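# Move three ceramic mugs into the sink with Stretch

## Task

Get all three mugs into the sink without breaking any: a drop of more than a few centimetres or a hard bump breaks one. At the end the gripper must have released everything and be moved away, each mug must stay in the sink without the robot holding it, and the robot must be upright, neither tipped over nor leaning.

## Robot and tools

ROBOT. A Hello Robot Stretch 3 with one arm. It has a two-wheeled base (0.33 m long, 0.34 m wide) that drives straight or turns in place and cannot move sideways. It turns about the point midway between the wheels, 0.05 m behind the front edge. A lift carries the arm up and down a mast. The arm telescopes out to the robot's RIGHT, so to move the gripper forward or back you drive the base. At the arm's end are a wrist (yaw, pitch, roll) and a two-finger gripper with round 0.04 m pads. With the arm retracted and the wrist folded, a turn sweeps a 0.28 m radius. An unfolded, level gripper reaches past that circle.

FRAMES. Base frame: origin on the floor between the drive wheels, x forward, y left, z up. hand_pose is reported in it, at the point where closed fingertips meet. Odometry frame: the base frame as it stood when the scene started. Heading is positive to the left, from -3.142 to 3.142.

execute_actions takes "actions", a list run in order. An empty list just returns the current state and images. Each action is {"robot": ..., "steps": n, "until": ...}. steps is 1 to 450 control steps at 30 per second. {"steps": n} alone waits. "robot" is one command, a list of up to 8 commands run one after another, or {"stop": true}, which brakes everything and clears the queue. A list may also hold {"pause_s": s}, at most 15 s. A command can contain:
- "base": exactly one of {"translate_m": d}, a straight drive of d metres from where the base is when the command starts (forward positive, |d| at most 1), or {"rotate_rad": d}, an in-place turn of d radians from the current heading (counter-clockwise/left positive, |d| at most 3.2). These are offsets, not poses.
- "joints": absolute targets, by name, for any subset. Joints not named keep their old targets. lift_m 0 to 1.1 m (arm height). arm_m 0 to 0.52 m (extension). wrist_yaw_rad -1.345 to 4.42 (0 is along the arm, positive swings toward the front, 3.0 is folded over the base). wrist_pitch_rad -1.57 to 0.451 (0 level, negative tips fingertips down). wrist_roll_rad -2.911 to 2.911 (0 has the fingers side by side). gripper_m -0.089 to 0.179 (larger is wider; the real fingertip gap is about 0.007 m less when nearly shut and 0.025 m less when fully open, and is zero below 0.007). head_pan_rad -3.953 to 1.73 (0 ahead, positive left, -1.57 looks along the arm). head_tilt_rad -1.53 to 0.419 (negative looks down).
- "contact_limits": {"arm_m": e}, the motor effort (1 to 100 %) at which arm motion halts. Lower is gentler. It lasts until the next arm command.
A new command overrides at once and discards the rest of any older queue. In a queue, each command waits until the one before has finished "done" (for the base or the gripper, "off_target" also counts). "until" ends an action early. {"robot": {"status": "ended"}} fires when nothing is moving and no queue is running. Other fields take comparisons such as "lift_m": [">", 0.3] or "base_status": ["!=", "moving"]. {"any": {"status": "ended"}} fires when the first motion ends. An invalid call or out-of-range number rejects the whole call.

zoom_image: {"camera": one of head_camera, nav_camera, wrist_camera, "region": [x0, y0, x1, y1]}, pixel coordinates of that camera's latest image, origin top-left, at most 504x504. head_camera and nav_camera sit on the head and follow head pan/tilt. wrist_camera is on the gripper.

Before calling it, wait until all motion has ended.

RESULTS. Each result is a snapshot with one image per camera. base_status and joint_status report moving, done, off_target (stopped short, possibly still pushing), contact_stop (lift or arm hit something and went slack), time_out, stopped, not_commanded or torque_fault (wrist servo off for about 10 s). The bracket after base_status shows distance moved so far versus its goal. joint_goals lists the targets. measured_speeds gives speeds. motor_effort gives signed % effort with the recent peak in brackets. It is noisy and biased. refusals, queue (idle/running/done/dropped/stopped) and queue_left are also listed. Lines starting with refused:, dropped: or replaced: explain ignored goals, cut queues and how a prior motion ended. robot.on_its_own flags goals changed by the robot, slack or off joints, abnormal rest effort (likely contact or load) and base tilt of 3 degrees or more. base_tilt gives forward/right lean in degrees. lidar_m gives 12 distances in 30-degree sectors, the first straight ahead and then counter-clockwise, taken 0.17 m above the floor. wrist_depth_mm and head_depth_mm are 7x7 grids of depths in mm. base_odometry comes from wheel counts only.

GRIPPING. Close to a gripper_m value below the mug's width to hold it. To let go, open to at least 0.02 above the value where contact began. Neither the reading nor "done" proves a grasp, so check the cameras.

SPEED. The base reaches full speed only when stowed (lift_m < 0.30, arm_m < 0.03, wrist_yaw_rad > 2.54). Otherwise it is limited to 0.10 m/s and 0.63 rad/s.

AVOID. Fold or unfold the wrist only with lift_m between 0.32 and 0.95, pitch -0.4 and roll near 0. With yaw below -0.4, keep pitch at -0.5 or lower. Set mugs down gently and open only once they rest on the sink bottom. Never drop them or bump them hard. Do not push the arm into something rigid while the gripper is above about 0.45 m, and do not push again after a contact_stop. Do not drive while holding or pressing against something fixed. If the robot leans, reverse the last motion in small steps, pull the gripper free, and lower lift_m to about 0.2 if it stays tilted. Loose objects may occasionally be nudged by outside forces. The simulation keeps running while you think.

Each tool is called after ">>>" as a command line: name --argument value for each argument, lists and objects as JSON in quotes; but a table of rows of numbers goes row by row, as --pt "numbers of a row", without its own name.

## Session

>>> execute_actions --actions '[]'

Scene clock: 0.00 s.
robot.base_odometry: x=+0.000 y=+0.000 heading=+0.000 (m, m, rad; robot's odometry frame)
robot.turned_by_wheels: +0.000 (rad since the last result)
robot.turned_by_imu: +0.000 (rad since the last result)
robot.base_tilt: forward=+1.4 right=+0.7 (deg)
robot.lidar_m: 1.51 1.21 1.46 2.25 2.30 2.77 2.27 1.73 1.81 1.53 1.52 1.86
robot.head_depth_mm: 1657 1650 1661 1646 1651 1660 1653 / 1608 1611 1597 1610 1607 1590 1593 / 1571 1566 1552 1545 1559 1551 1542 / 1505 1527 1511 1509 1500 1504 1500 / 1473 1479 1467 1470 1457 1458 1466 / 1423 1421 1427 1419 1418 1419 1423 / 1387 1394 1382 1386 1387 1379 1379
robot.base_status: not_commanded
robot.joint_positions: lift_m=+0.527 arm_m=-0.002 wrist_yaw_rad=+2.901 wrist_pitch_rad=-0.625 wrist_roll_rad=+0.014 gripper_m=+0.037 head_pan_rad=+0.016 head_tilt_rad=-0.001
robot.joint_goals: lift_m=+0.527 arm_m=-0.002 wrist_yaw_rad=+2.901 wrist_pitch_rad=-0.625 wrist_roll_rad=+0.014 gripper_m=+0.037 head_pan_rad=+0.016 head_tilt_rad=-0.001
robot.joint_status: lift_m=not_commanded arm_m=not_commanded wrist_yaw_rad=not_commanded wrist_pitch_rad=not_commanded wrist_roll_rad=not_commanded gripper_m=not_commanded head_pan_rad=not_commanded head_tilt_rad=not_commanded
robot.measured_speeds: translate_m=+0.000 rotate_rad=+0.000 lift_m=+0.000 arm_m=+0.000 wrist_yaw_rad=+0.000 wrist_pitch_rad=+0.000 wrist_roll_rad=+0.000 head_pan_rad=+0.000 head_tilt_rad=+0.000
robot: refusals=0 queue=idle queue_left=0
robot.motor_effort: left_wheel=-1 right_wheel=+0 lift_m=+25 arm_m=+0 wrist_yaw_rad=+1 wrist_pitch_rad=+3 wrist_roll_rad=+0 gripper_m=+0 head_pan_rad=+0 head_tilt_rad=+3 (%)
robot.hand_pose: x=+0.0249 y=+0.0448 z=+0.4960 quat_wxyz=(+0.298, +0.698, +0.133, +0.637) (m; robot's base frame)
robot.wrist_depth_mm: - - - - - - - / - - - - - - - / - - - - - - - / 886 - 905 889 871 864 871 / 804 - 790 770 777 750 760 / 690 683 - 686 - 674 672 / 619 618 - 626 603 607 598
pictures: head_camera (sideways: a quarter turn clockwise sets it upright), nav_camera (sideways: a quarter turn counterclockwise sets it upright), wrist_camera
Images, in order (width x height): head_camera 896x504, nav_camera 672x504, wrist_camera 644x364.

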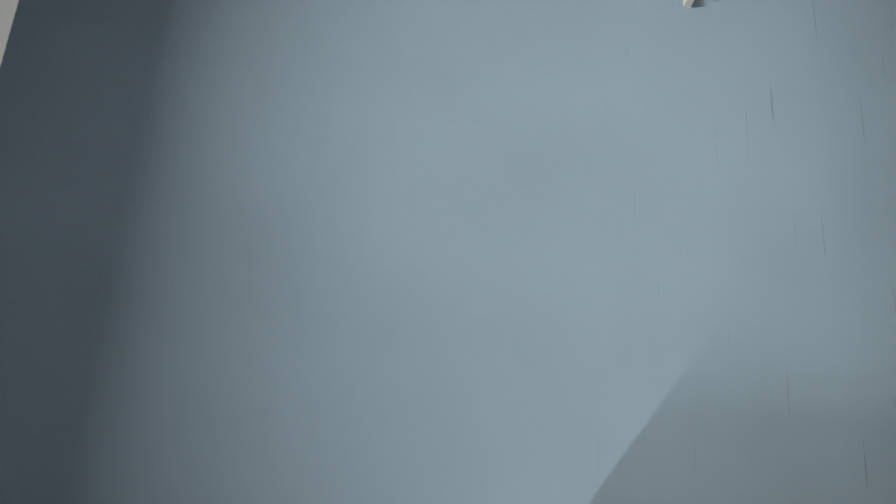

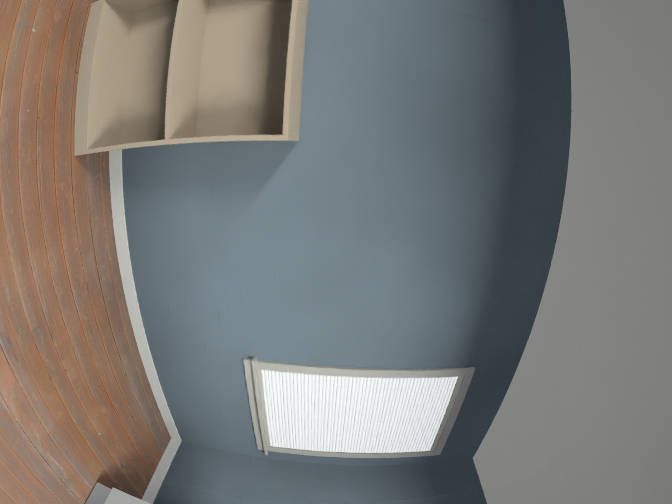

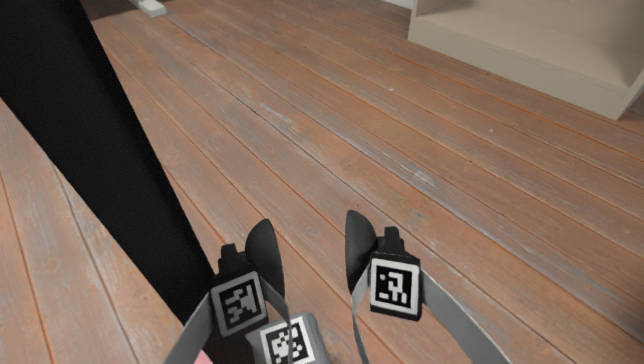

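>>> execute_actions --actions '[{"robot":{"joints":{"head_pan_rad":-1.5,"head_tilt_rad":-0.5}},"steps":450,"until":{"robot":{"status":"ended"}}}]'

>>> execute_actions --actions '[{"robot":{"joints":{"head_pan_rad":-3.0}},"steps":450,"until":{"robot":{"status":"ended"}}}]'

>>> execute_actions --actions '[{"robot":{"joints":{"head_pan_rad":1.6}},"steps":450,"until":{"robot":{"status":"ended"}}}]'

Scene clock: 5.57 s.
robot.base_odometry: x=+0.000 y=+0.000 heading=+0.000 (m, m, rad; robot's odometry frame)
robot.turned_by_wheels: +0.000 (rad since the last result)
robot.turned_by_imu: +0.000 (rad since the last result)
robot.base_tilt: forward=+1.4 right=+0.6 (deg)
robot.lidar_m: 1.51 1.21 1.46 2.25 2.30 2.78 2.28 1.73 1.82 1.54 1.52 1.86
robot.head_depth_mm: 1968 2102 1675 1813 1985 1674 1375 / 1916 2052 1637 1765 1929 1667 1383 / 1897 2025 1611 1716 1899 1673 1378 / 1850 1984 1583 1689 1854 1666 1373 / 1805 1943 1542 1641 1798 1669 1366 / 1783 1910 1512 1602 1756 1665 1372 / 1760 1844 1477 1570 1695 1652 1357
robot.base_status: not_commanded
robot.joint_positions: lift_m=+0.527 arm_m=-0.002 wrist_yaw_rad=+2.901 wrist_pitch_rad=-0.625 wrist_roll_rad=+0.014 gripper_m=+0.037 head_pan_rad=-1.493 head_tilt_rad=-0.493
robot.joint_goals: lift_m=+0.527 arm_m=-0.002 wrist_yaw_rad=+2.901 wrist_pitch_rad=-0.625 wrist_roll_rad=+0.014 gripper_m=+0.037 head_pan_rad=-1.500 head_tilt_rad=-0.500
robot.joint_status: lift_m=not_commanded arm_m=not_commanded wrist_yaw_rad=not_commanded wrist_pitch_rad=not_commanded wrist_roll_rad=not_commanded gripper_m=not_commanded head_pan_rad=done head_tilt_rad=done
robot.measured_speeds: translate_m=+0.000 rotate_rad=+0.000 lift_m=+0.000 arm_m=+0.000 wrist_yaw_rad=+0.000 wrist_pitch_rad=+0.000 wrist_roll_rad=+0.000 head_pan_rad=+0.000 head_tilt_rad=+0.000
robot: refusals=0 queue=done queue_left=0
robot.motor_effort: left_wheel=+0(1) right_wheel=+0(0) lift_m=+25(25) arm_m=+0(0) wrist_yaw_rad=+1(0) wrist_pitch_rad=+3(3) wrist_roll_rad=+0(0) gripper_m=-1(0) head_pan_rad=-5(57) head_tilt_rad=-4(43) (%)
robot.hand_pose: x=+0.0249 y=+0.0448 z=+0.4960 quat_wxyz=(+0.298, +0.698, +0.133, +0.637) (m; robot's base frame)
robot.wrist_depth_mm: - - - - - - - / - - - - - - - / - - - - - - - / 920 - 890 907 881 852 865 / 779 - 792 768 773 746 746 / 694 690 - 685 - 669 677 / 621 622 - 633 608 609 595
pictures: head_camera (sideways: a quarter turn clockwise sets it upright), nav_camera (sideways: a quarter turn counterclockwise sets it upright), wrist_camera
camera_calibration (this result's frames):
head_camera: T_world_to_cam=[[-0.0883989, 0.43801, -0.894613, 1.18725], [0.987639, 0.155255, -0.0215768, 0.0272253], [0.129443, -0.885462, -0.44632, 0.539839], [0, 0, 0, 1]] pos_world=[0.00818429, -0.0462453, 1.30365]
nav_camera: T_world_to_cam=[[0.0657692, -0.465831, 0.882426, -1.11132], [-0.992329, -0.123307, 0.00886702, 0.0435207], [0.104679, -0.87624, -0.470367, 0.564419], [0, 0, 0, 1]] pos_world=[0.0571945, -0.0177514, 1.24575]
wrist_camera: T_world_to_cam=[[0.944985, -0.327058, 0.00606476, -0.0207932], [-0.226424, -0.667373, -0.709468, 0.424698], [0.236085, 0.669064, -0.704711, 0.480684], [0, 0, 0, 1]] pos_world=[0.00232884, -0.0449767, 0.640179]
Images, in order (width x height): head_camera 896x504, nav_camera 672x504, wrist_camera 644x364.

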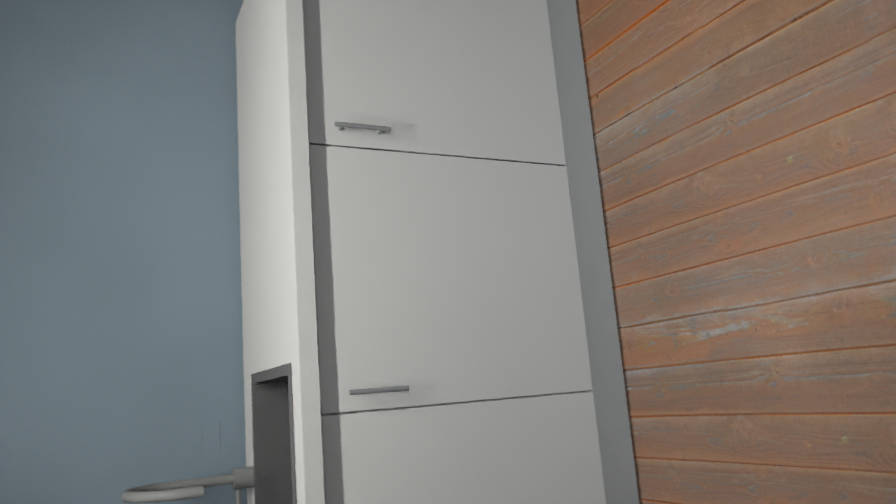

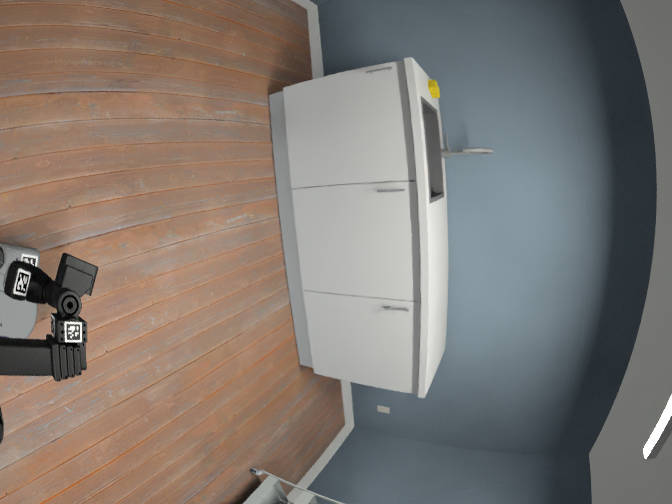

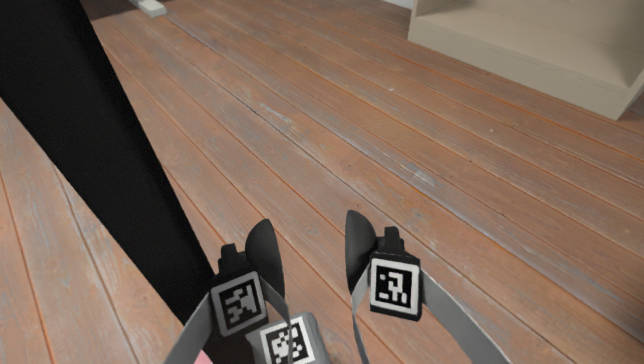

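Scene clock: 6.87 s.
robot.base_odometry: x=+0.000 y=+0.000 heading=+0.000 (m, m, rad; robot's odometry frame)
robot.turned_by_wheels: +0.000 (rad since the last result)
robot.turned_by_imu: +0.000 (rad since the last result)
robot.base_tilt: forward=+1.5 right=+0.6 (deg)
robot.lidar_m: 1.51 1.20 1.46 2.24 2.30 2.77 2.28 1.73 1.81 1.54 1.52 1.86
robot.head_depth_mm: 2014 2198 2384 2552 2087 1667 1385 / 1998 2148 2341 2488 2106 1659 1381 / 1983 2129 2313 2501 2099 1677 1380 / 1959 2097 2265 2462 2080 1664 1380 / 1924 2090 2246 2464 2096 1663 1376 / 1895 2042 2220 2400 2082 1662 1377 / 1873 2013 2179 2360 2086 1661 1373
robot.base_status: not_commanded
robot.joint_positions: lift_m=+0.527 arm_m=-0.002 wrist_yaw_rad=+2.901 wrist_pitch_rad=-0.625 wrist_roll_rad=+0.014 gripper_m=+0.037 head_pan_rad=-2.993 head_tilt_rad=-0.494
robot.joint_goals: lift_m=+0.527 arm_m=-0.002 wrist_yaw_rad=+2.901 wrist_pitch_rad=-0.625 wrist_roll_rad=+0.014 gripper_m=+0.037 head_pan_rad=-3.000 head_tilt_rad=-0.500
robot.joint_status: lift_m=not_commanded arm_m=not_commanded wrist_yaw_rad=not_commanded wrist_pitch_rad=not_commanded wrist_roll_rad=not_commanded gripper_m=not_commanded head_pan_rad=done head_tilt_rad=done
robot.measured_speeds: translate_m=+0.000 rotate_rad=+0.000 lift_m=+0.000 arm_m=+0.000 wrist_yaw_rad=+0.000 wrist_pitch_rad=+0.000 wrist_roll_rad=+0.000 head_pan_rad=+0.000 head_tilt_rad=+0.000
robot: refusals=0 queue=done queue_left=0
robot.motor_effort: left_wheel=-1(0) right_wheel=+0(0) lift_m=+25(24) arm_m=+0(0) wrist_yaw_rad=+0(1) wrist_pitch_rad=+3(3) wrist_roll_rad=+0(0) gripper_m=+0(1) head_pan_rad=-5(52) head_tilt_rad=-4(4) (%)
robot.hand_pose: x=+0.0249 y=+0.0448 z=+0.4960 quat_wxyz=(+0.298, +0.698, +0.133, +0.637) (m; robot's base frame)
robot.wrist_depth_mm: - - - - - - - / - - - - - - - / - - - - - - - / 913 - 880 895 864 868 847 / 787 - 794 767 788 769 761 / 693 684 - 679 - 671 668 / 624 624 - 616 607 604 602
pictures: head_camera (sideways: a quarter turn clockwise sets it upright), nav_camera (sideways: a quarter turn counterclockwise sets it upright), wrist_camera
camera_calibration (this result's frames):
head_camera: T_world_to_cam=[[0.430874, 0.119188, -0.894506, 1.18394], [0.224723, -0.974184, -0.021558, 0.0318547], [-0.873983, -0.191728, -0.446535, 0.54624], [0, 0, 0, 1]] pos_world=[-0.0398825, -0.00534985, 1.30364]
nav_camera: T_world_to_cam=[[-0.460223, -0.0985823, 0.882313, -1.10796], [-0.193184, 0.981123, 0.00885604, 0.0386602], [-0.86653, -0.166373, -0.47058, 0.57062], [0, 0, 0, 1]] pos_world=[-0.00797989, -0.05222, 1.24575]
wrist_camera: T_world_to_cam=[[0.944985, -0.327058, 0.0060648, -0.0207933], [-0.226424, -0.667373, -0.709469, 0.424698], [0.236085, 0.669064, -0.704711, 0.480683], [0, 0, 0, 1]] pos_world=[0.00232883, -0.0449767, 0.640179]
Images, in order (width x height): head_camera 896x504, nav_camera 672x504, wrist_camera 644x364.

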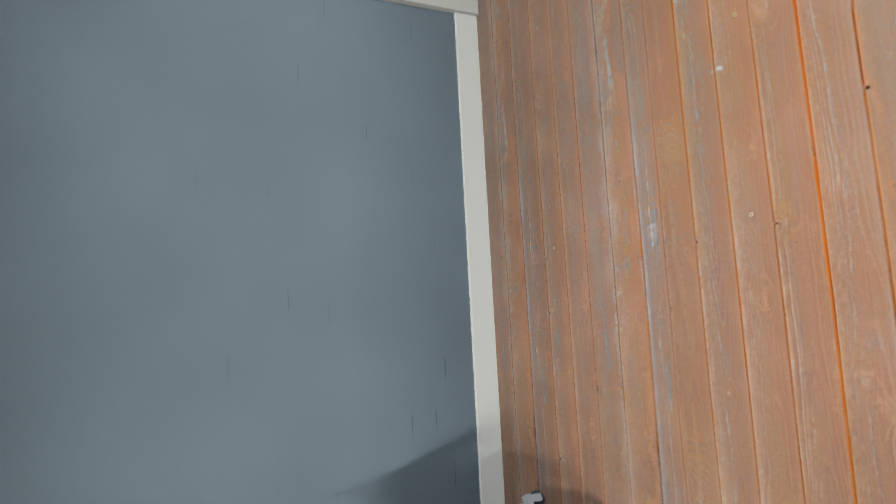

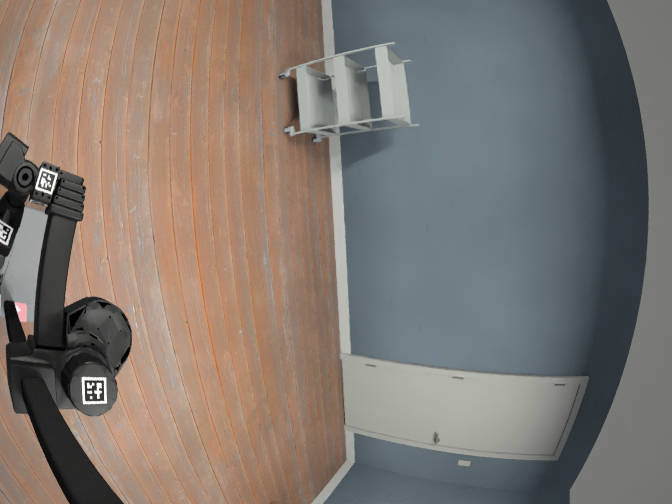

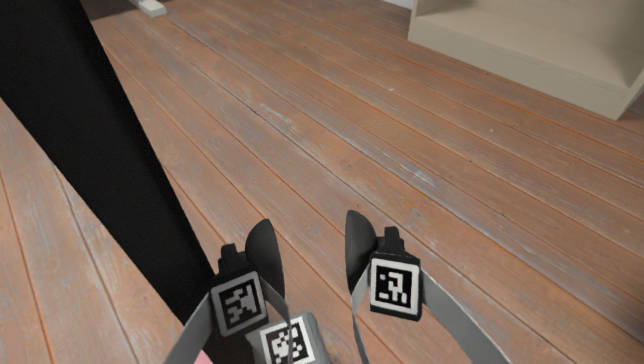

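Scene clock: 9.53 s.
robot.base_odometry: x=+0.000 y=+0.000 heading=+0.000 (m, m, rad; robot's odometry frame)
robot.turned_by_wheels: +0.000 (rad since the last result)
robot.turned_by_imu: +0.000 (rad since the last result)
robot.base_tilt: forward=+1.5 right=+0.7 (deg)
robot.lidar_m: 1.51 1.20 1.45 2.25 2.30 2.78 2.28 1.72 1.82 1.54 1.52 1.86
robot.head_depth_mm: 2401 2507 2589 2621 2095 1658 1380 / 2443 2652 2880 2832 2098 1684 1376 / 2397 2568 2791 2812 2109 1667 1371 / 2312 2484 2604 2710 2082 1658 1377 / 2276 2429 2342 2746 2095 1656 1375 / 2214 2370 2295 2683 2075 1653 1377 / 2140 2326 2304 2665 2068 1660 1386
robot.base_status: not_commanded
robot.joint_positions: lift_m=+0.527 arm_m=-0.002 wrist_yaw_rad=+2.901 wrist_pitch_rad=-0.625 wrist_roll_rad=+0.014 gripper_m=+0.037 head_pan_rad=+1.593 head_tilt_rad=-0.494
robot.joint_goals: lift_m=+0.527 arm_m=-0.002 wrist_yaw_rad=+2.901 wrist_pitch_rad=-0.625 wrist_roll_rad=+0.014 gripper_m=+0.037 head_pan_rad=+1.600 head_tilt_rad=-0.500
robot.joint_status: lift_m=not_commanded arm_m=not_commanded wrist_yaw_rad=not_commanded wrist_pitch_rad=not_commanded wrist_roll_rad=not_commanded gripper_m=not_commanded head_pan_rad=done head_tilt_rad=done
robot.measured_speeds: translate_m=+0.000 rotate_rad=+0.000 lift_m=+0.000 arm_m=+0.000 wrist_yaw_rad=+0.000 wrist_pitch_rad=+0.000 wrist_roll_rad=+0.000 head_pan_rad=+0.000 head_tilt_rad=+0.000
robot: refusals=0 queue=done queue_left=0
robot.motor_effort: left_wheel=-1(1) right_wheel=+0(0) lift_m=+24(25) arm_m=+0(0) wrist_yaw_rad=+0(1) wrist_pitch_rad=+3(3) wrist_roll_rad=+0(0) gripper_m=+0(0) head_pan_rad=+4(53) head_tilt_rad=-4(4) (%)
robot.hand_pose: x=+0.0249 y=+0.0448 z=+0.4960 quat_wxyz=(+0.298, +0.698, +0.133, +0.637) (m; robot's base frame)
robot.wrist_depth_mm: - - - - - - - / - - - - - - - / - - - - - - - / 896 - 877 887 868 868 841 / 791 - 790 772 779 756 741 / 689 691 - 682 - 671 671 / 622 613 - 625 605 605 598
pictures: head_camera (sideways: a quarter turn clockwise sets it upright), nav_camera (sideways: a quarter turn counterclockwise sets it upright), wrist_camera
camera_calibration (this result's frames):
head_camera: T_world_to_cam=[[0.0637189, -0.442491, -0.894506, 1.18618], [-0.994787, -0.0996698, -0.021558, 0.0392937], [-0.0796161, 0.891217, -0.446535, 0.541394], [0, 0, 0, 1]] pos_world=[0.00661058, 0.0462899, 1.30364]
nav_camera: T_world_to_cam=[[-0.0395657, 0.468997, 0.882313, -1.11052], [0.99768, 0.0675059, 0.00885603, 0.031396], [-0.0554078, 0.880616, -0.47058, 0.565672], [0, 0, 0, 1]] pos_world=[-0.0439191, 0.0205733, 1.24575]
wrist_camera: T_world_to_cam=[[0.944985, -0.327059, 0.00606462, -0.0207932], [-0.226424, -0.667373, -0.709468, 0.424698], [0.236085, 0.669064, -0.704711, 0.480684], [0, 0, 0, 1]] pos_world=[0.00232885, -0.0449767, 0.640179]
Images, in order (width x height): head_camera 896x504, nav_camera 672x504, wrist_camera 644x364.

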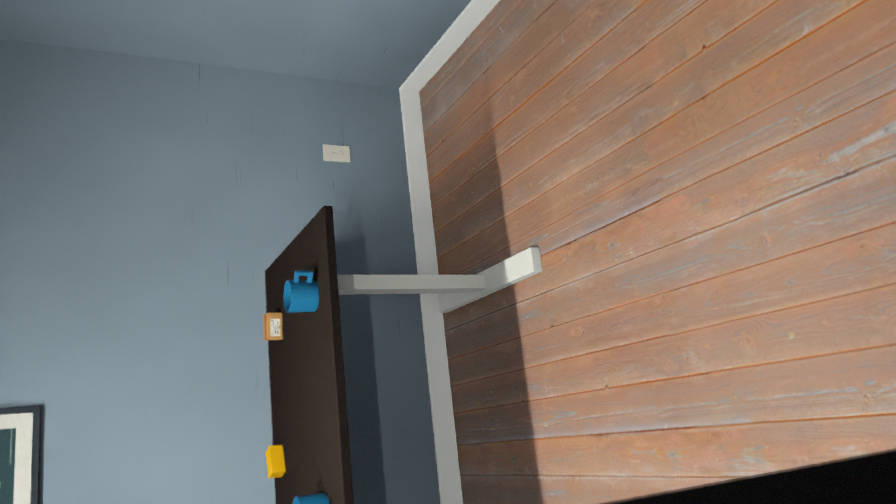

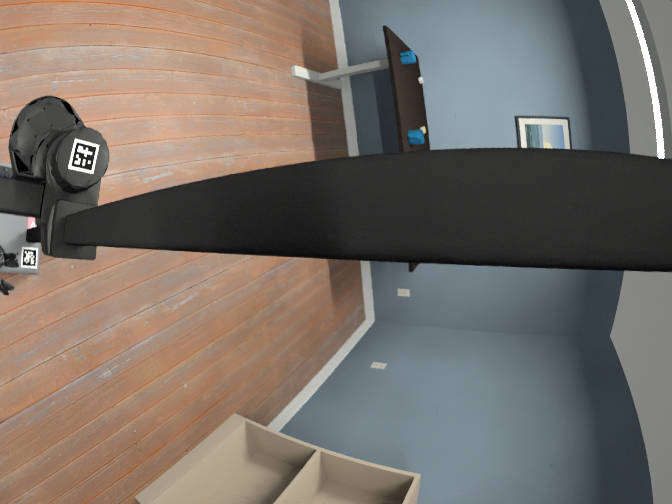

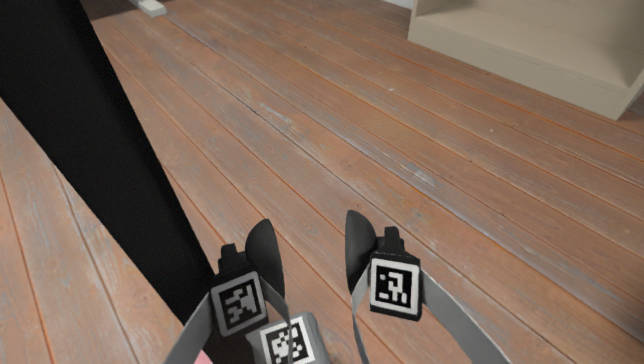

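>>> execute_actions --actions '[{"robot":[{"joints":{"lift_m":0.27,"wrist_pitch_rad":-0.4,"wrist_yaw_rad":3.0,"head_pan_rad":0}},{"base":{"rotate_rad":1.63}},{"base":{"translate_m":0.81}},{"base":{"translate_m":0.81}},{"base":{"rotate_rad":1.87},"joints":{"head_pan_rad":-1.57,"head_tilt_rad":-0.7}},{"joints":{"lift_m":0.9}}],"steps":450,"until":{"robot":{"status":"ended"}}},{"steps":450,"until":{"robot":{"status":"ended"}}}]'

Scene clock: 55.73 s.
robot.base_odometry: x=-0.095 y=+1.617 heading=-2.784 (m, m, rad; robot's odometry frame)
robot.turned_by_wheels: +3.499 (rad since the last result)
robot.turned_by_imu: +3.491 (rad since the last result)
robot.base_tilt: forward=+1.5 right=+0.7 (deg)
robot.lidar_m: 2.75 2.85 3.00 3.04 1.41 0.98 1.00 1.03 1.15 0.66 1.13 1.36
robot.head_depth_mm: 926 1027 1149 1304 1480 - - / 930 1028 1136 952 751 660 - / 932 1039 1129 919 749 660 - / 940 1044 1129 921 748 618 - / 941 1046 1142 925 731 627 - / 949 1052 1140 922 751 632 1168 / 953 1062 1145 921 750 631 1178
robot.base_status: done (rotate_rad +1.8698 of +1.8700)
robot.joint_positions: lift_m=+0.900 arm_m=-0.002 wrist_yaw_rad=+2.999 wrist_pitch_rad=-0.418 wrist_roll_rad=+0.014 gripper_m=+0.037 head_pan_rad=-1.563 head_tilt_rad=-0.692
robot.joint_goals: lift_m=+0.900 arm_m=-0.002 wrist_yaw_rad=+3.000 wrist_pitch_rad=-0.400 wrist_roll_rad=+0.014 gripper_m=+0.037 head_pan_rad=-1.570 head_tilt_rad=-0.700
robot.joint_status: lift_m=done arm_m=not_commanded wrist_yaw_rad=done wrist_pitch_rad=done wrist_roll_rad=not_commanded gripper_m=not_commanded head_pan_rad=done head_tilt_rad=done
robot.measured_speeds: translate_m=+0.000 rotate_rad=+0.000 lift_m=+0.000 arm_m=+0.000 wrist_yaw_rad=+0.000 wrist_pitch_rad=+0.000 wrist_roll_rad=+0.000 head_pan_rad=+0.000 head_tilt_rad=+0.000
robot: refusals=0 queue=done queue_left=0
robot.motor_effort: left_wheel=-7(17) right_wheel=+4(10) lift_m=+28(29) arm_m=-1(1) wrist_yaw_rad=+1(2) wrist_pitch_rad=+5(6) wrist_roll_rad=+0(0) gripper_m=+0(0) head_pan_rad=-6(53) head_tilt_rad=-5(29) (%)
robot.hand_pose: x=+0.0107 y=+0.0788 z=+0.9125 quat_wxyz=(+0.197, +0.705, +0.096, +0.675) (m; robot's base frame)
robot.wrist_depth_mm: - - - - - - - / - - - - - - - / - - - - - - - / - - - - - - - / - - - - - - - / - - - - - - - / - - - - - - -
pictures: head_camera (sideways: a quarter turn clockwise sets it upright), nav_camera (sideways: a quarter turn counterclockwise sets it upright), wrist_camera
camera_calibration (this result's frames):
head_camera: T_world_to_cam=[[-0.0587256, 0.610734, -0.789655, 1.0502], [0.996081, 0.0882497, -0.00582326, 0.00666099], [0.0661304, -0.786902, -0.613524, 0.757769], [0, 0, 0, 1]] pos_world=[0.0049274, -0.0456925, 1.29425]
nav_camera: T_world_to_cam=[[0.0341757, -0.633987, 0.772588, -0.967911], [-0.998531, -0.0541781, -0.000288248, 0.0554788], [0.0420401, -0.771444, -0.634907, 0.778871], [0, 0, 0, 1]] pos_world=[0.0557326, -0.00978196, 1.24232]
wrist_camera: T_world_to_cam=[[0.972459, -0.232704, -0.013102, 0.0109493], [-0.13742, -0.527056, -0.838646, 0.845566], [0.188251, 0.81735, -0.544519, 0.5975], [0, 0, 0, 1]] pos_world=[-0.00692956, -0.0401585, 1.03462]
Images, in order (width x height): head_camera 896x504, nav_camera 672x504, wrist_camera 644x364.

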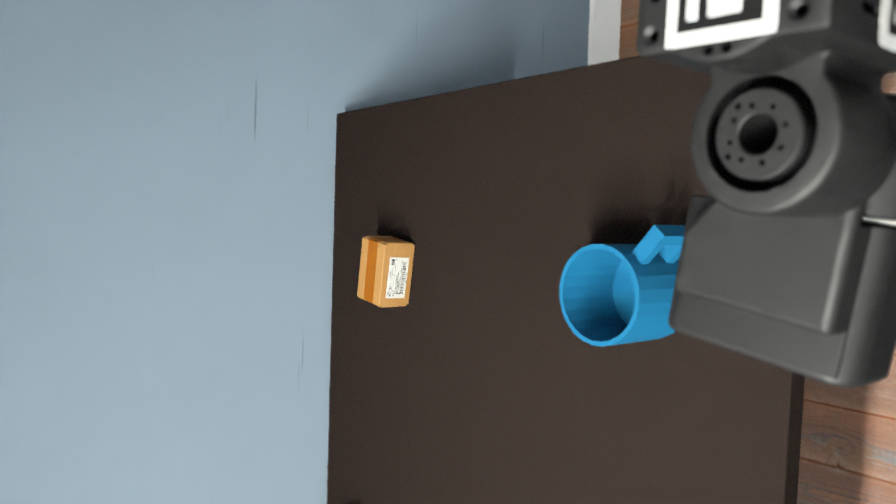

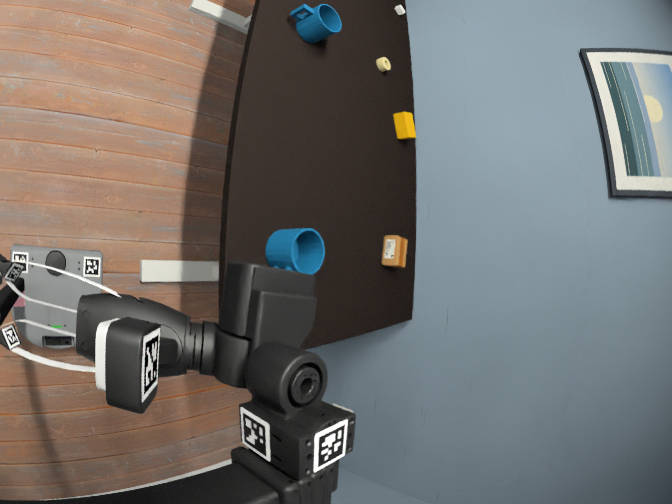

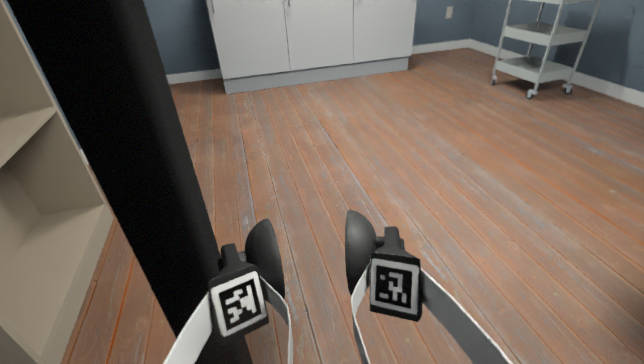

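>>> execute_actions --actions '[{"robot":[{"joints":{"lift_m":0.95,"wrist_yaw_rad":1.2,"gripper_m":0.17},"base":{"translate_m":0.13}},{"joints":{"lift_m":1.08,"wrist_yaw_rad":0,"wrist_pitch_rad":-1.57}},{"joints":{"arm_m":0.15,"head_tilt_rad":-1.0}}],"steps":450,"until":{"robot":{"status":"ended"}}}]'

Scene clock: 77.53 s.
robot.base_odometry: x=-0.217 y=+1.572 heading=-2.784 (m, m, rad; robot's odometry frame)
robot.turned_by_wheels: +0.000 (rad since the last result)
robot.turned_by_imu: +0.002 (rad since the last result)
robot.base_tilt: forward=+1.6 right=+0.7 (deg)
robot.lidar_m: 2.61 2.72 2.86 3.05 1.60 1.08 1.13 1.16 1.15 0.67 1.13 1.25
robot.head_depth_mm: 989 870 768 661 626 1226 1108 / - - 755 643 1288 1212 1130 / - - 761 654 1301 1232 1148 / 1017 910 778 678 1311 1232 1131 / 1019 912 781 669 1315 1243 1123 / 1027 916 783 684 1319 1239 1127 / 1028 921 787 685 1321 1243 1130
robot.base_status: done (translate_m +0.1300 of +0.1300)
robot.joint_positions: lift_m=+1.080 arm_m=+0.150 wrist_yaw_rad=+0.001 wrist_pitch_rad=-1.566 wrist_roll_rad=+0.014 gripper_m=+0.170 head_pan_rad=-1.563 head_tilt_rad=-0.988
robot.joint_goals: lift_m=+1.080 arm_m=+0.150 wrist_yaw_rad=+0.000 wrist_pitch_rad=-1.570 wrist_roll_rad=+0.014 gripper_m=+0.170 head_pan_rad=-1.570 head_tilt_rad=-1.000
robot.joint_status: lift_m=done arm_m=done wrist_yaw_rad=done wrist_pitch_rad=done wrist_roll_rad=not_commanded gripper_m=done head_pan_rad=done head_tilt_rad=done
robot.measured_speeds: translate_m=+0.000 rotate_rad=+0.000 lift_m=+0.000 arm_m=+0.000 wrist_yaw_rad=+0.000 wrist_pitch_rad=+0.000 wrist_roll_rad=+0.000 head_pan_rad=+0.000 head_tilt_rad=+0.000
robot: refusals=0 queue=done queue_left=0
robot.motor_effort: left_wheel=-8(9) right_wheel=+4(7) lift_m=+27(26) arm_m=+6(6) wrist_yaw_rad=-1(2) wrist_pitch_rad=-2(5) wrist_roll_rad=+0(0) gripper_m=+0(90) head_pan_rad=-4(5) head_tilt_rad=-8(37) (%)
robot.hand_pose: x=-0.0217 y=-0.2717 z=+0.9622 quat_wxyz=(+0.498, +0.495, -0.504, -0.502) (m; robot's base frame)
robot.wrist_depth_mm: 352 359 367 360 383 390 - / 359 364 377 383 390 405 - / 369 377 384 392 402 - - / - - - - - - - / - - - - - - - / - - - - - - - / - - - - - - -
pictures: head_camera (sideways: a quarter turn clockwise sets it upright), nav_camera (sideways: a quarter turn counterclockwise sets it upright), wrist_camera
camera_calibration (this result's frames):
head_camera: T_world_to_cam=[[-0.0601585, 0.814387, -0.577196, 0.773348], [0.996111, 0.08627, 0.0179013, -0.0242237], [0.0643733, -0.573874, -0.81641, 1.02164], [0, 0, 0, 1]] pos_world=[0.00488678, -0.0414236, 1.28088]
nav_camera: T_world_to_cam=[[0.0355591, -0.831658, 0.554148, -0.683278], [-0.998557, -0.051897, -0.01381, 0.07308], [0.0402438, -0.552857, -0.832304, 1.03559], [0, 0, 0, 1]] pos_world=[0.0555954, 0.00807042, 1.24157]
wrist_camera: T_world_to_cam=[[-0.995669, 0.0493765, 0.0787726, -0.0928456], [0.0607286, 0.98698, 0.148935, 0.163518], [-0.0703931, 0.153074, -0.985704, 1.15557], [0, 0, 0, 1]] pos_world=[-0.0210297, -0.333693, 1.12201]
Images, in order (width x height): head_camera 896x504, nav_camera 672x504, wrist_camera 644x364.

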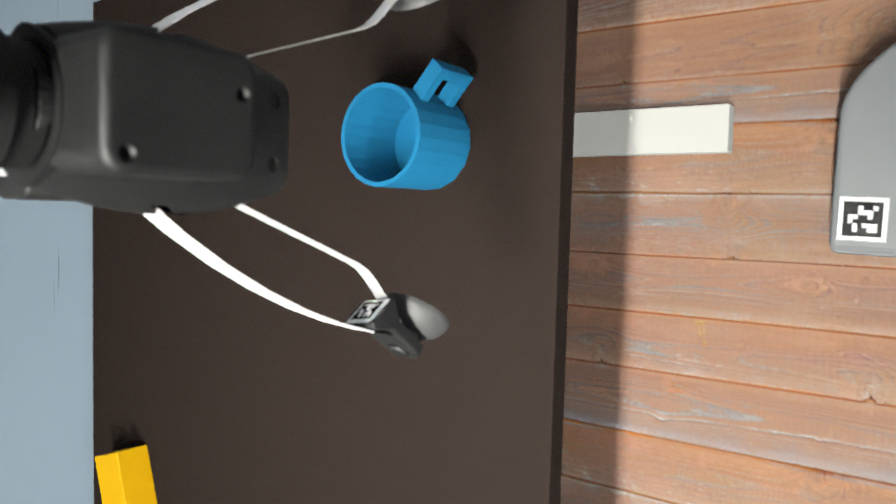

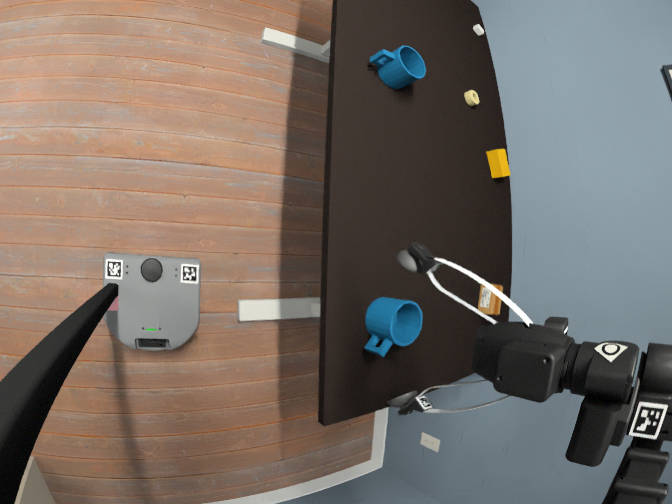

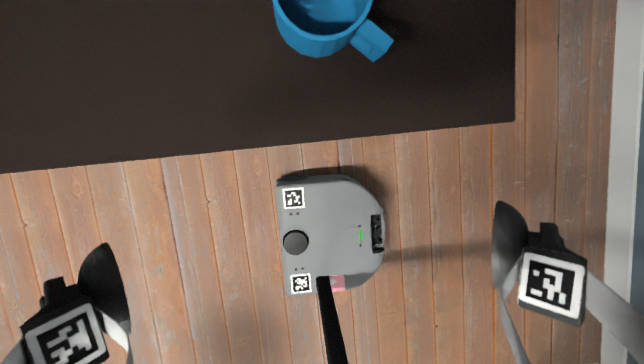

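>>> execute_actions --actions '[{"robot":{"joints":{"arm_m":0.32,"wrist_roll_rad":0.7,"lift_m":1.0},"base":{"translate_m":-0.03}},"steps":450,"until":{"robot":{"status":"ended"}}}]'

Scene clock: 86.50 s.
robot.base_odometry: x=-0.189 y=+1.582 heading=-2.784 (m, m, rad; robot's odometry frame)
robot.turned_by_wheels: +0.000 (rad since the last result)
robot.turned_by_imu: +0.000 (rad since the last result)
robot.base_tilt: forward=+1.5 right=+0.7 (deg)
robot.lidar_m: 2.64 2.75 2.87 3.05 1.56 1.06 1.10 1.13 1.15 0.66 1.13 1.28
robot.head_depth_mm: 994 895 779 671 628 1224 1110 / - 860 772 650 1296 1224 1132 / - 871 773 650 1292 1216 1147 / 1017 908 775 678 1308 1235 1135 / 1020 912 781 682 1308 1244 1124 / 1022 914 783 683 1319 1249 1126 / 1031 922 787 687 1330 1246 1128
robot.base_status: done (translate_m -0.0300 of -0.0300)
robot.joint_positions: lift_m=+1.000 arm_m=+0.320 wrist_yaw_rad=+0.001 wrist_pitch_rad=-1.566 wrist_roll_rad=+0.697 gripper_m=+0.170 head_pan_rad=-1.563 head_tilt_rad=-0.988
robot.joint_goals: lift_m=+1.000 arm_m=+0.320 wrist_yaw_rad=+0.000 wrist_pitch_rad=-1.570 wrist_roll_rad=+0.700 gripper_m=+0.170 head_pan_rad=-1.570 head_tilt_rad=-1.000
robot.joint_status: lift_m=done arm_m=done wrist_yaw_rad=done wrist_pitch_rad=done wrist_roll_rad=done gripper_m=done head_pan_rad=done head_tilt_rad=done
robot.measured_speeds: translate_m=+0.000 rotate_rad=+0.000 lift_m=+0.000 arm_m=+0.000 wrist_yaw_rad=+0.000 wrist_pitch_rad=+0.000 wrist_roll_rad=+0.000 head_pan_rad=+0.000 head_tilt_rad=+0.000
robot: refusals=0 queue=done queue_left=0
robot.motor_effort: left_wheel=-6(14) right_wheel=+4(5) lift_m=+22(28) arm_m=+6(9) wrist_yaw_rad=-2(0) wrist_pitch_rad=-1(2) wrist_roll_rad=+2(1) gripper_m=+0(0) head_pan_rad=-5(5) head_tilt_rad=-8(8) (%)
robot.hand_pose: x=-0.0217 y=-0.4415 z=+0.8825 quat_wxyz=(+0.300, +0.299, -0.642, -0.640) (m; robot's base frame)
robot.wrist_depth_mm: 281 286 290 298 305 - - / 289 293 301 306 313 317 - / 295 298 305 309 319 326 - / 301 307 311 310 324 - - / 309 316 318 300 330 - - / 315 324 329 336 - - - / - 334 339 346 - - -
pictures: head_camera (sideways: a quarter turn clockwise sets it upright), nav_camera (sideways: a quarter turn counterclockwise sets it upright), wrist_camera
camera_calibration (this result's frames):
head_camera: T_world_to_cam=[[-0.0601074, 0.814425, -0.577148, 0.773285], [0.996116, 0.0862061, 0.017906, -0.0242297], [0.0643367, -0.57383, -0.816444, 1.02168], [0, 0, 0, 1]] pos_world=[0.00488416, -0.0414223, 1.28088]
nav_camera: T_world_to_cam=[[0.0355069, -0.831693, 0.554099, -0.683213], [-0.99856, -0.0518332, -0.0138126, 0.0730835], [0.0402085, -0.552811, -0.832336, 1.03563], [0, 0, 0, 1]] pos_world=[0.0555959, 0.00807087, 1.24157]
wrist_camera: T_world_to_cam=[[-0.74121, 0.666925, 0.0762737, 0.202143], [0.669791, 0.727239, 0.15001, 0.240487], [0.0445763, 0.162276, -0.985738, 1.10951], [0, 0, 0, 1]] pos_world=[-0.0607036, -0.489753, 1.04219]
Images, in order (width x height): head_camera 896x504, nav_camera 672x504, wrist_camera 644x364.

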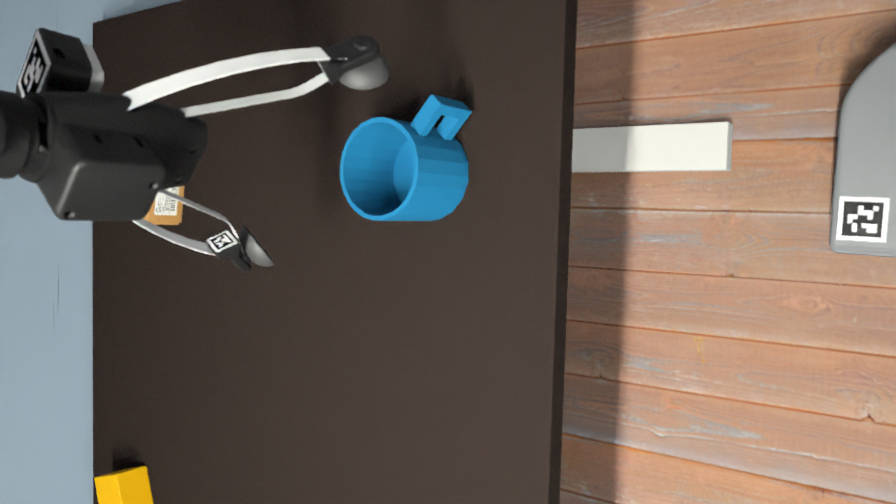

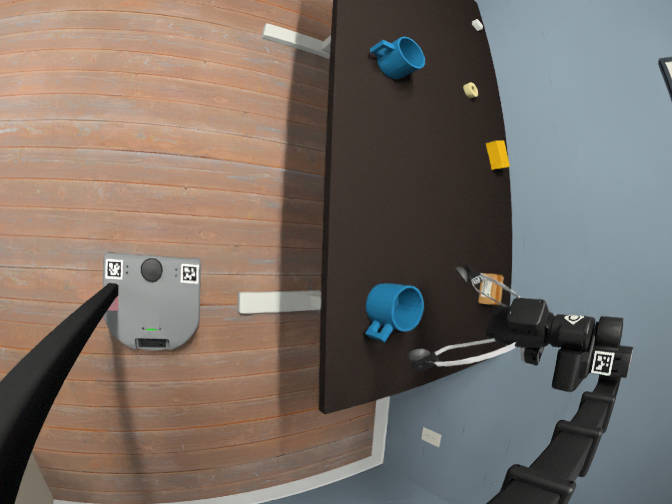

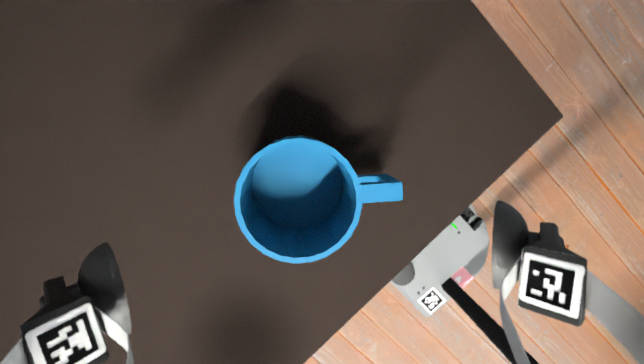

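>>> execute_actions --actions '[{"robot":[{"joints":{"wrist_roll_rad":-0.87,"lift_m":0.96}}],"steps":450,"until":{"robot":{"status":"ended"}}}]'

Scene clock: 93.03 s.
robot.base_odometry: x=-0.189 y=+1.582 heading=-2.784 (m, m, rad; robot's odometry frame)
robot.turned_by_wheels: +0.000 (rad since the last result)
robot.turned_by_imu: +0.000 (rad since the last result)
robot.base_tilt: forward=+1.6 right=+0.6 (deg)
robot.lidar_m: 2.64 2.73 2.87 3.05 1.55 1.06 1.10 1.13 1.15 0.66 1.13 1.28
robot.head_depth_mm: 1014 894 766 670 627 1223 1112 / - - 768 651 1293 1227 1130 / 1009 - 772 652 1288 1214 1148 / 1014 888 786 668 1308 1231 1139 / 1023 913 777 682 1310 1241 1128 / 1021 917 782 684 1308 1240 1128 / 1024 920 786 686 1322 1251 1133
robot.base_status: done (translate_m -0.0300 of -0.0300)
robot.joint_positions: lift_m=+0.960 arm_m=+0.320 wrist_yaw_rad=+0.001 wrist_pitch_rad=-1.566 wrist_roll_rad=-0.866 gripper_m=+0.170 head_pan_rad=-1.563 head_tilt_rad=-0.988
robot.joint_goals: lift_m=+0.960 arm_m=+0.320 wrist_yaw_rad=+0.000 wrist_pitch_rad=-1.570 wrist_roll_rad=-0.870 gripper_m=+0.170 head_pan_rad=-1.570 head_tilt_rad=-1.000
robot.joint_status: lift_m=done arm_m=done wrist_yaw_rad=done wrist_pitch_rad=done wrist_roll_rad=done gripper_m=done head_pan_rad=done head_tilt_rad=done
robot.measured_speeds: translate_m=+0.000 rotate_rad=+0.000 lift_m=+0.000 arm_m=+0.000 wrist_yaw_rad=+0.000 wrist_pitch_rad=+0.000 wrist_roll_rad=+0.000 head_pan_rad=+0.000 head_tilt_rad=+0.000
robot: refusals=0 queue=done queue_left=0
robot.motor_effort: left_wheel=-7(6) right_wheel=+4(4) lift_m=+22(21) arm_m=+6(6) wrist_yaw_rad=-1(0) wrist_pitch_rad=-2(1) wrist_roll_rad=-2(1) gripper_m=+0(0) head_pan_rad=-5(5) head_tilt_rad=-8(8) (%)
robot.hand_pose: x=-0.0215 y=-0.4417 z=+0.8425 quat_wxyz=(+0.665, +0.662, -0.244, -0.244) (m; robot's base frame)
robot.wrist_depth_mm: 246 250 255 260 265 271 278 / 250 255 260 265 274 277 285 / 257 260 267 271 278 285 294 / 265 271 271 271 288 291 302 / 969 275 279 275 295 300 311 / 994 - 288 227 301 308 - / - - 298 302 312 - -
pictures: head_camera (sideways: a quarter turn clockwise sets it upright), nav_camera (sideways: a quarter turn counterclockwise sets it upright), wrist_camera
camera_calibration (this result's frames):
head_camera: T_world_to_cam=[[-0.0601074, 0.814425, -0.577147, 0.773285], [0.996116, 0.0862061, 0.017906, -0.0242298], [0.0643367, -0.57383, -0.816444, 1.02168], [0, 0, 0, 1]] pos_world=[0.00488416, -0.0414223, 1.28088]
nav_camera: T_world_to_cam=[[0.0355069, -0.831693, 0.554099, -0.683213], [-0.99856, -0.0518332, -0.0138126, 0.0730835], [0.0402085, -0.552811, -0.832336, 1.03563], [0, 0, 0, 1]] pos_world=[0.0555959, 0.00807087, 1.24157]
wrist_camera: T_world_to_cam=[[-0.672085, -0.735975, 0.0815055, -0.417115], [-0.721529, 0.675649, 0.151308, 0.192755], [-0.166428, 0.0428832, -0.985121, 1.01231], [0, 0, 0, 1]] pos_world=[0.0272192, -0.480632, 1.00208]
Images, in order (width x height): head_camera 896x504, nav_camera 672x504, wrist_camera 644x364.

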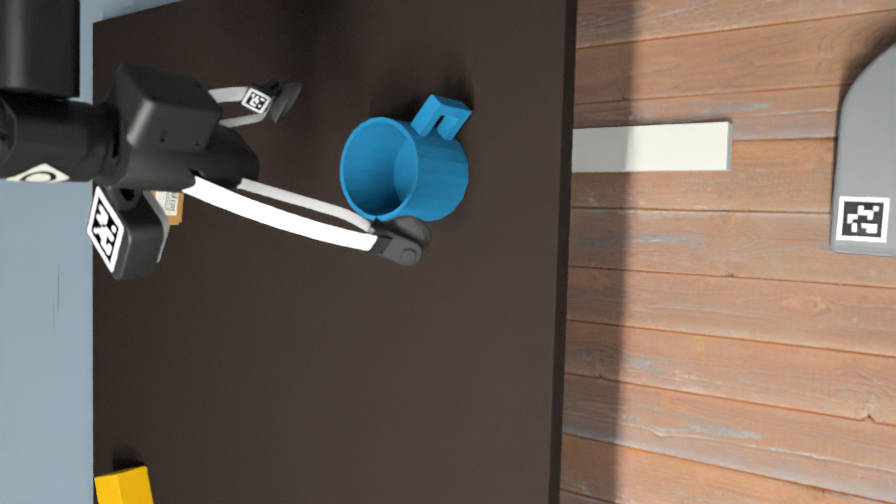

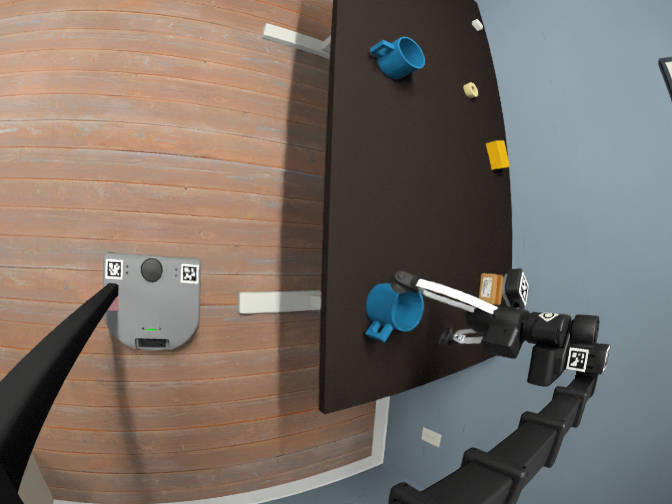

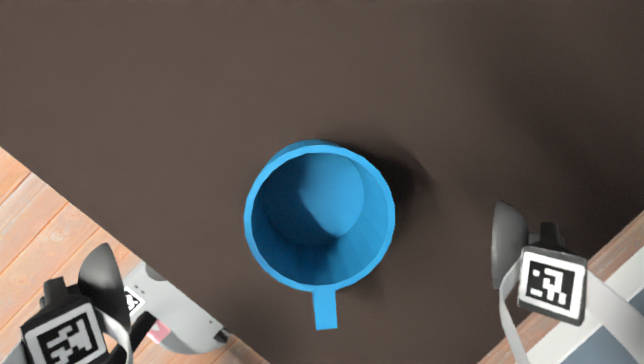

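>>> execute_actions --actions '[{"robot":[{"joints":{"lift_m":0.885}},{"joints":{"gripper_m":0.03}},{"joints":{"lift_m":0.95,"head_pan_rad":0.6,"head_tilt_rad":-0.6}}],"steps":450,"until":{"robot":{"status":"ended"}}}]'

Scene clock: 101.60 s.
robot.base_odometry: x=-0.189 y=+1.582 heading=-2.784 (m, m, rad; robot's odometry frame)
robot.turned_by_wheels: +0.000 (rad since the last result)
robot.turned_by_imu: +0.001 (rad since the last result)
robot.base_tilt: forward=+1.5 right=+0.6 (deg)
robot.lidar_m: 2.63 2.73 2.87 3.05 1.56 1.06 1.10 1.13 1.15 0.66 1.13 1.28
robot.head_depth_mm: 2353 2520 2727 2352 1829 1517 1273 / 2499 2732 2889 2296 1819 1509 1281 / 2663 2901 3063 2318 1825 1514 1279 / 2824 3070 3163 2299 1827 1509 1280 / 2992 3150 2983 2304 1805 1500 1276 / 3229 3164 3014 2339 1821 1494 1272 / 3509 - 3213 2317 1848 1518 1270
robot.base_status: done (translate_m -0.0300 of -0.0300)
robot.joint_positions: lift_m=+0.950 arm_m=+0.320 wrist_yaw_rad=+0.001 wrist_pitch_rad=-1.565 wrist_roll_rad=-0.866 gripper_m=+0.039 head_pan_rad=+0.593 head_tilt_rad=-0.606
robot.joint_goals: lift_m=+0.950 arm_m=+0.320 wrist_yaw_rad=+0.000 wrist_pitch_rad=-1.570 wrist_roll_rad=-0.870 gripper_m=+0.037 head_pan_rad=+0.600 head_tilt_rad=-0.600
robot.joint_status: lift_m=done arm_m=done wrist_yaw_rad=done wrist_pitch_rad=done wrist_roll_rad=done gripper_m=done head_pan_rad=done head_tilt_rad=done
robot.measured_speeds: translate_m=+0.000 rotate_rad=+0.000 lift_m=+0.000 arm_m=+0.000 wrist_yaw_rad=+0.000 wrist_pitch_rad=+0.000 wrist_roll_rad=+0.000 head_pan_rad=+0.000 head_tilt_rad=+0.000
robot: refusals=0 queue=done queue_left=0
robot.on_its_own: gripper_m is held at +0.037, not at your +0.030, by its stall guard, which is still easing
robot.motor_effort: left_wheel=-7(7) right_wheel=+4(4) lift_m=+30(31) arm_m=+5(6) wrist_yaw_rad=+2(1) wrist_pitch_rad=-2(2) wrist_roll_rad=-2(2) gripper_m=-29(100) head_pan_rad=+5(54) head_tilt_rad=+4(38) (%)
robot.hand_pose: x=-0.0215 y=-0.4420 z=+0.8321 quat_wxyz=(+0.666, +0.662, -0.244, -0.243) (m; robot's base frame)
robot.wrist_depth_mm: 236 241 244 250 256 261 267 / 241 245 251 257 262 267 276 / 247 251 256 261 270 275 282 / 254 256 260 194 276 283 290 / 944 263 194 199 166 289 299 / 989 982 164 201 154 300 - / - - 141 157 156 307 -
pictures: head_camera (sideways: a quarter turn clockwise sets it upright), nav_camera (sideways: a quarter turn counterclockwise sets it upright), wrist_camera
camera_calibration (this result's frames):
head_camera: T_world_to_cam=[[-0.418871, -0.347228, -0.839035, 1.11678], [-0.622958, 0.782153, -0.0126886, 0.0254761], [0.660659, 0.517368, -0.54393, 0.663603], [0, 0, 0, 1]] pos_world=[0.0452412, 0.0245231, 1.29829]
nav_camera: T_world_to_cam=[[0.452954, 0.340369, 0.824003, -1.03749], [0.596442, -0.802648, 0.0036838, 0.0405781], [0.662638, 0.489802, -0.566573, 0.686189], [0, 0, 0, 1]] pos_world=[-0.0089614, 0.0496034, 1.24352]
wrist_camera: T_world_to_cam=[[-0.671972, -0.735972, 0.0824547, -0.417309], [-0.721633, 0.675733, 0.150436, 0.195315], [-0.166434, 0.0415867, -0.985175, 1.0016], [0, 0, 0, 1]] pos_world=[0.0272254, -0.480762, 0.991774]
Images, in order (width x height): head_camera 896x504, nav_camera 672x504, wrist_camera 644x364.

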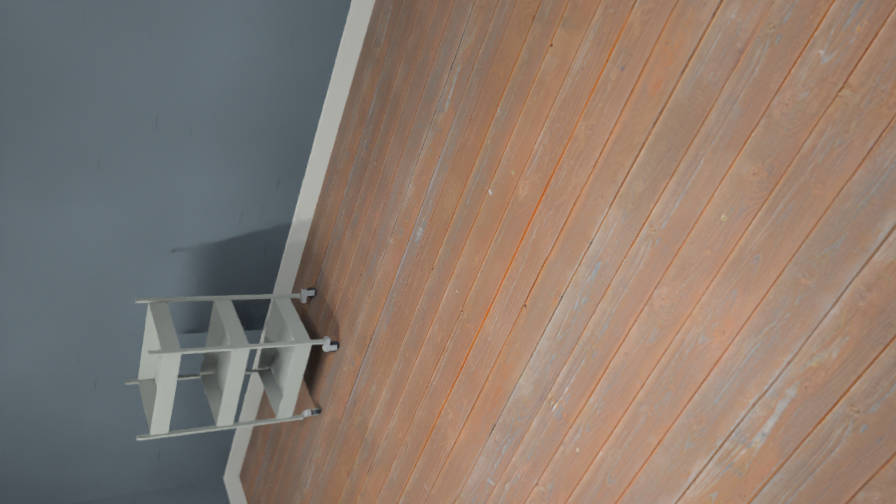

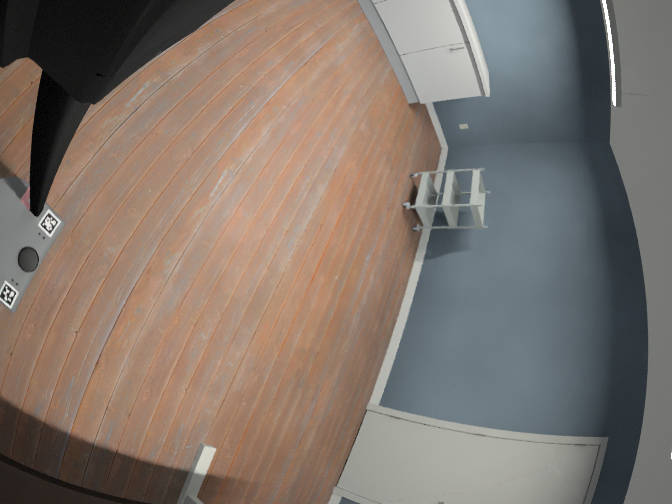

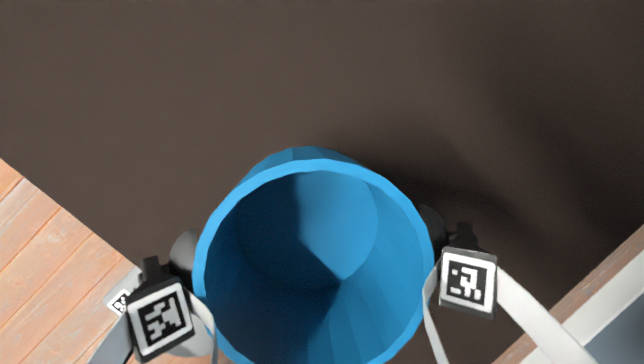

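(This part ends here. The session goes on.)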